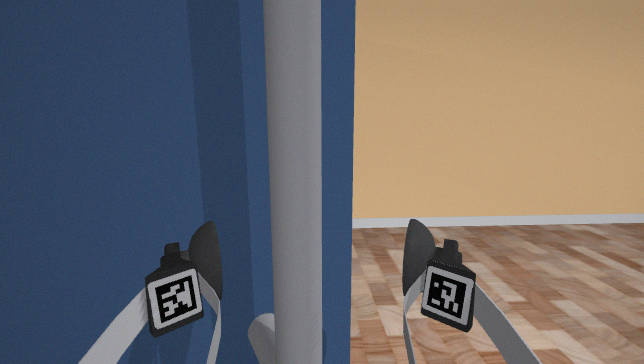

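execute_actions(
  actions=[
    {"r1":{"base":{"translate_m":0.008},"joints":{"arm_m":0.392,"gripper_m":0.08},"contact_limits":{"arm_m":10}}},
  ],
  cameras=[],
)

execute_actions(
  actions=[
    {"r1":{"joints":{"gripper_m":-0.03}},"r2":{"joints":{"lift_m":0.28,"head_pan_rad":-0.3}}},
  ],
  cameras=[],
)

execute_actions(
  actions=[
    {"r1":{"base":{"translate_m":-0.028},"joints":{"arm_m":0.28}}},
  ],
  cameras=["r1_wrist_camera"],
)

execute_actions(
  actions=[
    {"r1":{"base":{"translate_m":-0.012},"joints":{"arm_m":0.08}},"r2":{"base":{"translate_m":-0.17}}},
  ],
  cameras=["r1_wrist_camera","r2_nav_camera"],
)

Scene clock: 265.17 s.
r1.base_odometry: x=-2.754 y=+0.227 heading=+1.950 (m, m, rad; r1's odometry frame)
r1.turned_by_wheels: +0.000 (rad since the last result)
r1.turned_by_imu: +0.000 (rad since the last result)
r1.base_tilt: forward=+0.5 right=-0.8 (deg)
r1.lidar_m: 0.71 0.73 0.98 1.48 1.53 2.07 5.05 2.26 3.38 0.74 0.72 0.73
r1.head_depth_mm: 2811 3065 3238 2283 1864 - - / 2785 3110 3135 2500 1737 1436 1244 / 2754 3002 2889 - 1714 1437 1246 / 654 715 797 907 1060 1230 1250 / 633 698 769 863 977 1131 1233 / 606 663 729 809 915 1044 1193 / 583 634 695 773 862 984 1140
r1.base_status: done
r1.joint_positions: lift_m=+0.769 arm_m=+0.384 wrist_yaw_rad=+0.006 wrist_pitch_rad=-0.027 wrist_roll_rad=-0.009 gripper_m=+0.080 head_pan_rad=-1.563 head_tilt_rad=-0.606
r1.joint_status: arm_m contact_stop (moved +0.024 of +0.032); the others done
r1.on_its_own: arm_m is slack since a contact_stop, until your next command for it (your +0.392 is given up)
r1.motor_effort: left_wheel=+0(5) right_wheel=+0(6) lift_m=+51(52) arm_m=-1(11) wrist_yaw_rad=-8(12) wrist_pitch_rad=+9(9) wrist_roll_rad=+0(0) gripper_m=-1(84) head_pan_rad=-3(4) head_tilt_rad=+4(3) (%)
r1.contact_limits: arm_m 10 (drawing in: default 21, maximum 34; extending or still: default 27, maximum 45)
r1.hand_pose: x=-0.0199 y=-0.7842 z=+0.8772 quat_wxyz=(+0.710, +0.012, -0.704, -0.008) (m; r1's base frame)
r1.wrist_depth_mm: 132 142 160 107 - - - / 133 146 165 110 - - - / 136 149 169 114 - - - / 139 153 174 118 - - - / 142 157 183 122 - - - / 146 159 190 127 - - - / 150 160 190 131 - - -
r2.base_odometry: x=+4.246 y=-0.038 heading=+2.079 (m, m, rad; r2's odometry frame)
r2.turned_by_wheels: +0.000 (rad since the last result)
r2.turned_by_imu: +0.000 (rad since the last result)
r2.base_tilt: forward=+0.4 right=+1.1 (deg)
r2.lidar_m: - - 0.15 0.18 3.50 2.58 1.10 0.62 3.36 3.25 0.34 0.15
r2.head_depth_mm: 2791 3088 2674 2067 1666 1412 1213 / 2792 3109 2659 2041 1675 1399 1211 / 2788 3098 2677 2039 1671 1400 1214 / 2833 3142 2628 2045 1649 1408 1208 / 2832 3141 2655 2054 1656 1403 1210 / 2848 3197 2646 2030 1654 1393 1202 / 2849 3164 2645 2025 1659 1399 1186
r2.base_status: not commanded
r2.joint_positions: lift_m=+0.310 arm_m=+0.000 wrist_yaw_rad=+3.003 wrist_pitch_rad=-0.416 wrist_roll_rad=+0.016 gripper_m=+0.037 head_pan_rad=-1.563 head_tilt_rad=-0.704
r2.joint_status: not commanded
r2.motor_effort: left_wheel=+5(11) right_wheel=+3(4) lift_m=+25(25) arm_m=+0(0) wrist_yaw_rad=-2(2) wrist_pitch_rad=+5(5) wrist_roll_rad=+0(0) gripper_m=+0(0) head_pan_rad=-3(3) head_tilt_rad=+0(1) (%)
r2.hand_pose: x=+0.0099 y=+0.0772 z=+0.3229 quat_wxyz=(+0.195, +0.705, +0.096, +0.675) (m; r2's base frame)
r2.wrist_depth_mm: - - 335 218 161 127 105 / - - 378 234 170 133 109 / - - 425 255 181 140 113 / 787 - 487 277 193 146 118 / 636 634 573 330 201 155 123 / 530 545 - 389 204 163 129 / 462 486 - 324 252 172 135
pictures: none
No camera images: the call's "cameras" was empty. Leave "cameras" out to get every camera's image.

not run: a stop came earlier in this reply.

not run: a stop came earlier in this reply.

not run: a stop came earlier in this reply.

execute_actions(
  actions=[
    {"r1":{"joints":{"gripper_m":-0.03,"arm_m":0.383}},"r2":{"joints":{"lift_m":0.28}}},
  ],
  cameras=[],
)

execute_actions(
  actions=[
    {"r1":{"base":{"translate_m":-0.028},"joints":{"arm_m":0.27}}},
  ],
  cameras=[],
)

execute_actions(
  actions=[
    {"r1":{"base":{"translate_m":-0.012},"joints":{"arm_m":0.07}},"r2":{"base":{"translate_m":-0.17},"joints":{"head_pan_rad":0}}},
  ],
  cameras=["r1_wrist_camera"],
)

execute_actions(
  actions=[
    {"r2":{"base":{"rotate_rad":1.59}}},
  ],
  cameras=["r2_nav_camera","r2_head_camera"],
)

Scene clock: 271.97 s.
r1.base_odometry: x=-2.754 y=+0.227 heading=+1.950 (m, m, rad; r1's odometry frame)
r1.turned_by_wheels: +0.000 (rad since the last result)
r1.turned_by_imu: +0.000 (rad since the last result)
r1.base_tilt: forward=+0.4 right=-0.7 (deg)
r1.lidar_m: 0.70 0.73 0.98 1.48 1.53 2.07 5.05 2.27 3.41 0.74 0.72 0.74
r1.head_depth_mm: 2807 3133 3176 2307 1844 - - / 2778 3082 3199 2497 1734 1429 1243 / 2674 2991 2864 - 1712 1437 1242 / 650 715 794 899 1056 1226 1250 / 631 691 769 860 977 1131 1230 / 605 663 728 813 913 1050 1199 / 582 632 694 768 860 978 1132
r1.base_status: not commanded
r1.joint_positions: lift_m=+0.769 arm_m=+0.383 wrist_yaw_rad=+0.000 wrist_pitch_rad=-0.025 wrist_roll_rad=-0.009 gripper_m=-0.029 head_pan_rad=-1.563 head_tilt_rad=-0.606
r1.joint_status: all done
r1.motor_effort: left_wheel=+1(3) right_wheel=-2(6) lift_m=+51(51) arm_m=-1(3) wrist_yaw_rad=+0(22) wrist_pitch_rad=+8(9) wrist_roll_rad=+0(0) gripper_m=-24(100) head_pan_rad=-4(3) head_tilt_rad=+3(4) (%)
r1.hand_pose: x=-0.0214 y=-0.7836 z=+0.8777 quat_wxyz=(+0.710, +0.009, -0.704, -0.009) (m; r1's base frame)
r1.wrist_depth_mm: 131 142 160 105 - - - / 132 145 164 109 - - - / 135 148 168 113 - - - / 139 152 173 117 - - - / 142 155 176 119 - - - / 144 159 175 122 - - - / 148 163 191 131 - - -
r2.base_odometry: x=+4.246 y=-0.038 heading=+2.079 (m, m, rad; r2's odometry frame)
r2.turned_by_wheels: +0.000 (rad since the last result)
r2.turned_by_imu: +0.000 (rad since the last result)
r2.base_tilt: forward=+0.4 right=+1.1 (deg)
r2.lidar_m: - - 0.15 0.18 3.52 2.58 1.10 0.62 3.37 3.23 0.34 0.15
r2.head_depth_mm: 2752 3057 2665 2054 1669 1398 1210 / 2762 3128 2655 2063 1668 1403 1211 / 2793 3167 2677 2048 1656 1397 1211 / 2789 3112 2646 2051 1663 1401 1207 / 2816 3135 2629 2043 1664 1397 1208 / 2844 3144 2640 2051 1667 1399 1206 / 2852 3167 2653 2034 1654 1392 1180
r2.base_status: not commanded
r2.joint_positions: lift_m=+0.280 arm_m=+0.000 wrist_yaw_rad=+3.003 wrist_pitch_rad=-0.416 wrist_roll_rad=+0.016 gripper_m=+0.037 head_pan_rad=-1.563 head_tilt_rad=-0.704
r2.joint_status: all done
r2.motor_effort: left_wheel=+0(6) right_wheel=+3(4) lift_m=+17(21) arm_m=+0(0) wrist_yaw_rad=-2(1) wrist_pitch_rad=+5(5) wrist_roll_rad=+0(0) gripper_m=+0(0) head_pan_rad=-2(2) head_tilt_rad=+1(2) (%)
r2.hand_pose: x=+0.0099 y=+0.0772 z=+0.2935 quat_wxyz=(+0.195, +0.705, +0.096, +0.675) (m; r2's base frame)
r2.wrist_depth_mm: - - 337 218 161 127 105 / - - 387 237 169 134 110 / 963 - 428 256 181 140 114 / 749 - 489 283 194 147 119 / 597 605 573 329 203 155 124 / 499 499 - 381 206 164 129 / 450 - - 328 255 174 135
pictures: none
No camera images: the call's "cameras" was empty. Leave "cameras" out to get every camera's image.

Scene clock: 274.03 s.
r1.base_odometry: x=-2.743 y=+0.201 heading=+1.950 (m, m, rad; r1's odometry frame)
r1.turned_by_wheels: +0.000 (rad since the last result)
r1.turned_by_imu: -0.001 (rad since the last result)
r1.base_tilt: forward=+0.5 right=-0.8 (deg)
r1.lidar_m: 0.73 0.76 1.02 1.48 1.52 2.06 5.02 2.23 3.39 0.66 0.66 0.74
r1.head_depth_mm: 2806 3091 3191 2286 1850 - - / 2791 3085 3188 2395 - 1460 1242 / 563 623 705 1503 - 1395 1245 / 563 619 692 767 892 1049 1193 / 547 602 667 750 854 991 1165 / 532 582 644 720 816 945 1114 / 516 566 624 696 783 896 1058
r1.base_status: done
r1.joint_positions: lift_m=+0.769 arm_m=+0.270 wrist_yaw_rad=-0.025 wrist_pitch_rad=-0.025 wrist_roll_rad=-0.009 gripper_m=-0.029 head_pan_rad=-1.563 head_tilt_rad=-0.606
r1.joint_status: all done
r1.on_its_own: wrist_yaw_rad is at rest, and its effort (+34) is outside its rest range (-12 to +12)
r1.motor_effort: left_wheel=-5(17) right_wheel=+7(19) lift_m=+51(51) arm_m=-5(10) wrist_yaw_rad=+34(45) wrist_pitch_rad=+8(9) wrist_roll_rad=+0(0) gripper_m=-26(27) head_pan_rad=-3(5) head_tilt_rad=+4(3) (%)
r1.hand_pose: x=-0.0280 y=-0.6709 z=+0.8776 quat_wxyz=(+0.710, +0.000, -0.704, -0.018) (m; r1's base frame)
r1.wrist_depth_mm: 138 147 161 106 - - - / 141 150 166 109 - - - / 144 155 170 113 - - - / 148 159 176 117 - - - / 151 163 180 119 - - - / 155 168 181 123 - - - / 159 172 194 130 - - -
r2.base_odometry: x=+4.246 y=-0.038 heading=+2.079 (m, m, rad; r2's odometry frame)
r2.turned_by_wheels: +0.000 (rad since the last result)
r2.turned_by_imu: +0.000 (rad since the last result)
r2.base_tilt: forward=+0.4 right=+1.1 (deg)
r2.lidar_m: 0.18 0.18 0.20 0.34 3.54 2.59 1.10 0.62 3.36 3.25 0.37 0.21
r2.head_depth_mm: 2780 3071 2686 2060 1673 1403 1209 / 2789 3117 2668 2049 1663 1399 1210 / 2776 3111 2655 2037 1669 1399 1209 / 2790 3109 2674 2047 1661 1408 1211 / 2860 3131 2624 2027 1659 1396 1211 / 2833 3160 2647 2032 1662 1410 1201 / 2863 3181 2642 2043 1661 1397 1189
r2.base_status: not commanded
r2.joint_positions: lift_m=+0.280 arm_m=+0.000 wrist_yaw_rad=+3.003 wrist_pitch_rad=-0.416 wrist_roll_rad=+0.016 gripper_m=+0.037 head_pan_rad=-1.563 head_tilt_rad=-0.704
r2.joint_status: not commanded
r2.motor_effort: left_wheel=+0(1) right_wheel=+2(2) lift_m=+17(17) arm_m=+1(0) wrist_yaw_rad=-3(2) wrist_pitch_rad=+5(5) wrist_roll_rad=+0(0) gripper_m=+0(0) head_pan_rad=-3(3) head_tilt_rad=+1(1) (%)
r2.hand_pose: x=+0.0099 y=+0.0772 z=+0.2935 quat_wxyz=(+0.195, +0.705, +0.096, +0.675) (m; r2's base frame)
r2.wrist_depth_mm: - - - 384 258 192 153 / - - - 410 270 200 158 / 992 - - 446 283 209 163 / 735 - 748 498 302 215 169 / 598 601 642 568 309 225 174 / 504 505 - 514 311 236 180 / 447 - - 446 390 247 187
pictures: none
No camera images: the call's "cameras" was empty. Leave "cameras" out to get every camera's image.

Scene clock: 276.83 s.
r1.base_odometry: x=-2.739 y=+0.190 heading=+1.950 (m, m, rad; r1's odometry frame)
r1.turned_by_wheels: +0.000 (rad since the last result)
r1.turned_by_imu: +0.000 (rad since the last result)
r1.base_tilt: forward=+0.4 right=-0.7 (deg)
r1.lidar_m: 0.74 0.77 1.04 1.48 1.53 2.07 5.01 2.22 3.37 0.50 0.51 0.67
r1.head_depth_mm: 2762 3083 3161 2299 1777 1507 - / 395 442 492 577 1680 1467 - / 387 385 431 523 554 - - / 397 438 486 550 629 736 896 / 394 435 482 548 626 731 887 / 392 433 481 542 621 726 877 / 390 431 478 539 616 720 867
r1.base_status: done
r1.joint_positions: lift_m=+0.769 arm_m=+0.070 wrist_yaw_rad=-0.080 wrist_pitch_rad=-0.027 wrist_roll_rad=-0.009 gripper_m=-0.029 head_pan_rad=-1.563 head_tilt_rad=-0.606
r1.joint_status: all done
r1.on_its_own: wrist_yaw_rad is held at -0.074, not at your +0.000, by its stall guard, which is not easing now
r1.motor_effort: left_wheel=+0(10) right_wheel=+0(16) lift_m=+51(51) arm_m=-6(11) wrist_yaw_rad=+8(75) wrist_pitch_rad=+9(9) wrist_roll_rad=+0(0) gripper_m=-26(28) head_pan_rad=-4(4) head_tilt_rad=+3(4) (%)
r1.hand_pose: x=-0.0419 y=-0.4701 z=+0.8772 quat_wxyz=(+0.709, -0.018, -0.704, -0.038) (m; r1's base frame)
r1.wrist_depth_mm: 155 160 167 106 184 - - / 159 165 172 109 191 - - / 164 169 177 113 196 - - / 167 174 183 117 203 - - / 173 180 189 119 - - - / 179 186 193 123 - - - / 183 191 204 129 226 - -
r2.base_odometry: x=+4.329 y=-0.186 heading=+2.078 (m, m, rad; r2's odometry frame)
r2.turned_by_wheels: +0.000 (rad since the last result)
r2.turned_by_imu: -0.002 (rad since the last result)
r2.base_tilt: forward=+0.3 right=+1.1 (deg)
r2.lidar_m: 0.43 0.44 0.59 2.52 3.28 2.40 1.11 0.47 0.54 3.24 3.38 0.45
r2.head_depth_mm: 331 370 419 481 564 686 873 / 332 370 419 481 564 686 873 / 332 371 418 482 567 687 876 / 332 371 418 482 567 688 874 / 332 371 420 482 567 688 876 / 332 371 419 481 565 688 876 / 332 371 420 481 568 689 879
r2.base_status: done
r2.joint_positions: lift_m=+0.280 arm_m=+0.000 wrist_yaw_rad=+3.003 wrist_pitch_rad=-0.416 wrist_roll_rad=+0.016 gripper_m=+0.037 head_pan_rad=-0.007 head_tilt_rad=-0.704
r2.joint_status: all done
r2.motor_effort: left_wheel=-1(7) right_wheel=+1(5) lift_m=+17(17) arm_m=+1(0) wrist_yaw_rad=-2(2) wrist_pitch_rad=+5(5) wrist_roll_rad=+0(0) gripper_m=+0(0) head_pan_rad=+3(35) head_tilt_rad=+2(2) (%)
r2.hand_pose: x=+0.0099 y=+0.0772 z=+0.2934 quat_wxyz=(+0.195, +0.705, +0.096, +0.675) (m; r2's base frame)
r2.wrist_depth_mm: - - - - - 552 414 / - - - - - 573 423 / 986 - - - - 596 424 / 740 - 772 765 773 596 430 / 593 610 637 611 625 577 448 / 499 504 - 526 523 521 446 / 444 - - 436 442 446 430
pictures: r1_wrist_camera
Images, in order (width x height): r1_wrist_camera 644x364.

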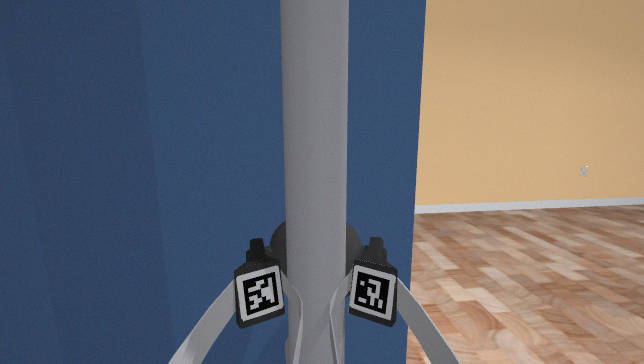

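Scene clock: 279.10 s.
r1.base_odometry: x=-2.739 y=+0.190 heading=+1.950 (m, m, rad; r1's odometry frame)
r1.turned_by_wheels: +0.000 (rad since the last result)
r1.turned_by_imu: +0.000 (rad since the last result)
r1.base_tilt: forward=+0.4 right=-0.7 (deg)
r1.lidar_m: 0.74 0.77 1.04 1.48 1.53 2.07 5.01 2.23 3.39 0.50 0.51 0.67
r1.head_depth_mm: 2747 3074 3222 2292 1777 1498 - / 395 442 495 577 1677 1473 - / 387 386 430 523 556 - - / 396 437 488 551 629 738 896 / 394 435 484 546 626 733 887 / 392 432 481 542 621 727 876 / 391 431 479 537 616 722 867
r1.base_status: not commanded
r1.joint_positions: lift_m=+0.769 arm_m=+0.070 wrist_yaw_rad=-0.080 wrist_pitch_rad=-0.027 wrist_roll_rad=-0.009 gripper_m=-0.029 head_pan_rad=-1.563 head_tilt_rad=-0.606
r1.joint_status: not commanded
r1.on_its_own: wrist_yaw_rad is held at -0.074, not at your +0.000, by its stall guard, which is not easing now
r1.motor_effort: left_wheel=+0(1) right_wheel=+0(0) lift_m=+51(51) arm_m=-5(5) wrist_yaw_rad=+8(7) wrist_pitch_rad=+9(9) wrist_roll_rad=+0(0) gripper_m=-25(26) head_pan_rad=-3(4) head_tilt_rad=+3(3) (%)
r1.hand_pose: x=-0.0419 y=-0.4701 z=+0.8772 quat_wxyz=(+0.709, -0.018, -0.704, -0.038) (m; r1's base frame)
r1.wrist_depth_mm: 155 159 167 107 185 - - / 159 165 172 110 191 - - / 164 170 178 113 196 - - / 168 175 183 117 204 - - / 173 179 190 119 - - - / 179 185 192 123 - - - / 183 191 204 129 225 - -
r2.base_odometry: x=+4.329 y=-0.186 heading=-2.615 (m, m, rad; r2's odometry frame)
r2.turned_by_wheels: +1.590 (rad since the last result)
r2.turned_by_imu: +1.550 (rad since the last result)
r2.base_tilt: forward=+0.5 right=+1.1 (deg)
r2.lidar_m: 2.51 3.30 2.42 1.13 0.48 0.52 3.24 3.37 0.45 0.43 0.44 0.59
r2.head_depth_mm: - 3862 2627 2040 1666 1400 1209 / 2297 3393 2646 2048 1662 1398 1210 / 2488 2546 2567 2025 1667 1400 1212 / - 3196 2660 2029 1665 1399 1213 / - 3704 2629 2037 1654 1401 1203 / - 3730 2671 2044 1659 1402 1208 / - 3723 2658 2039 1658 1395 1207
r2.base_status: done
r2.joint_positions: lift_m=+0.280 arm_m=+0.000 wrist_yaw_rad=+3.003 wrist_pitch_rad=-0.416 wrist_roll_rad=+0.016 gripper_m=+0.037 head_pan_rad=-0.007 head_tilt_rad=-0.704
r2.joint_status: not commanded
r2.motor_effort: left_wheel=-1(5) right_wheel=+3(6) lift_m=+17(17) arm_m=+0(0) wrist_yaw_rad=-1(2) wrist_pitch_rad=+5(5) wrist_roll_rad=+0(0) gripper_m=+0(0) head_pan_rad=+3(3) head_tilt_rad=+1(0) (%)
r2.hand_pose: x=+0.0099 y=+0.0771 z=+0.2934 quat_wxyz=(+0.195, +0.705, +0.096, +0.675) (m; r2's base frame)
r2.wrist_depth_mm: 431 - - - - - - / 428 - - - - - - / 428 - 973 - - - - / 443 - 771 756 761 777 792 / 473 556 629 614 615 626 631 / 489 502 - 527 509 517 519 / 443 - - 440 439 447 452
pictures: r2_head_camera (sideways: a quarter turn clockwise sets it upright), r2_nav_camera (sideways: a quarter turn counterclockwise sets it upright)
Images, in order (width x height): r2_head_camera 896x504, r2_nav_camera 672x504.

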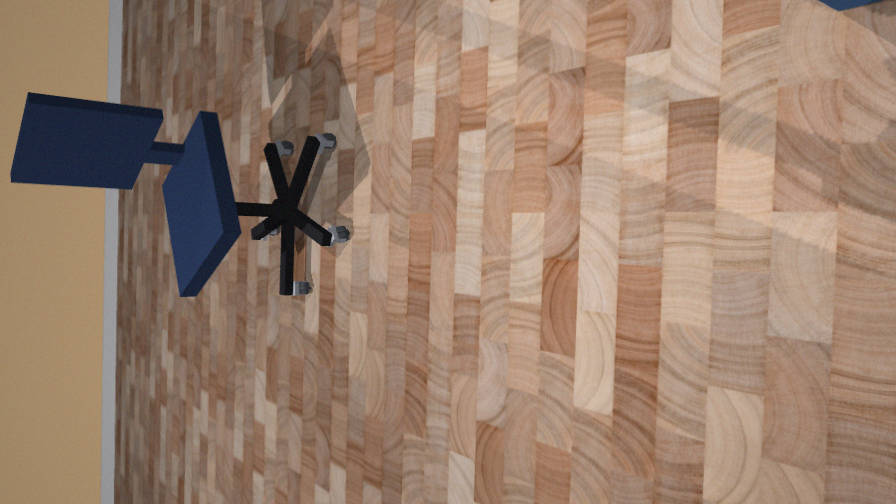

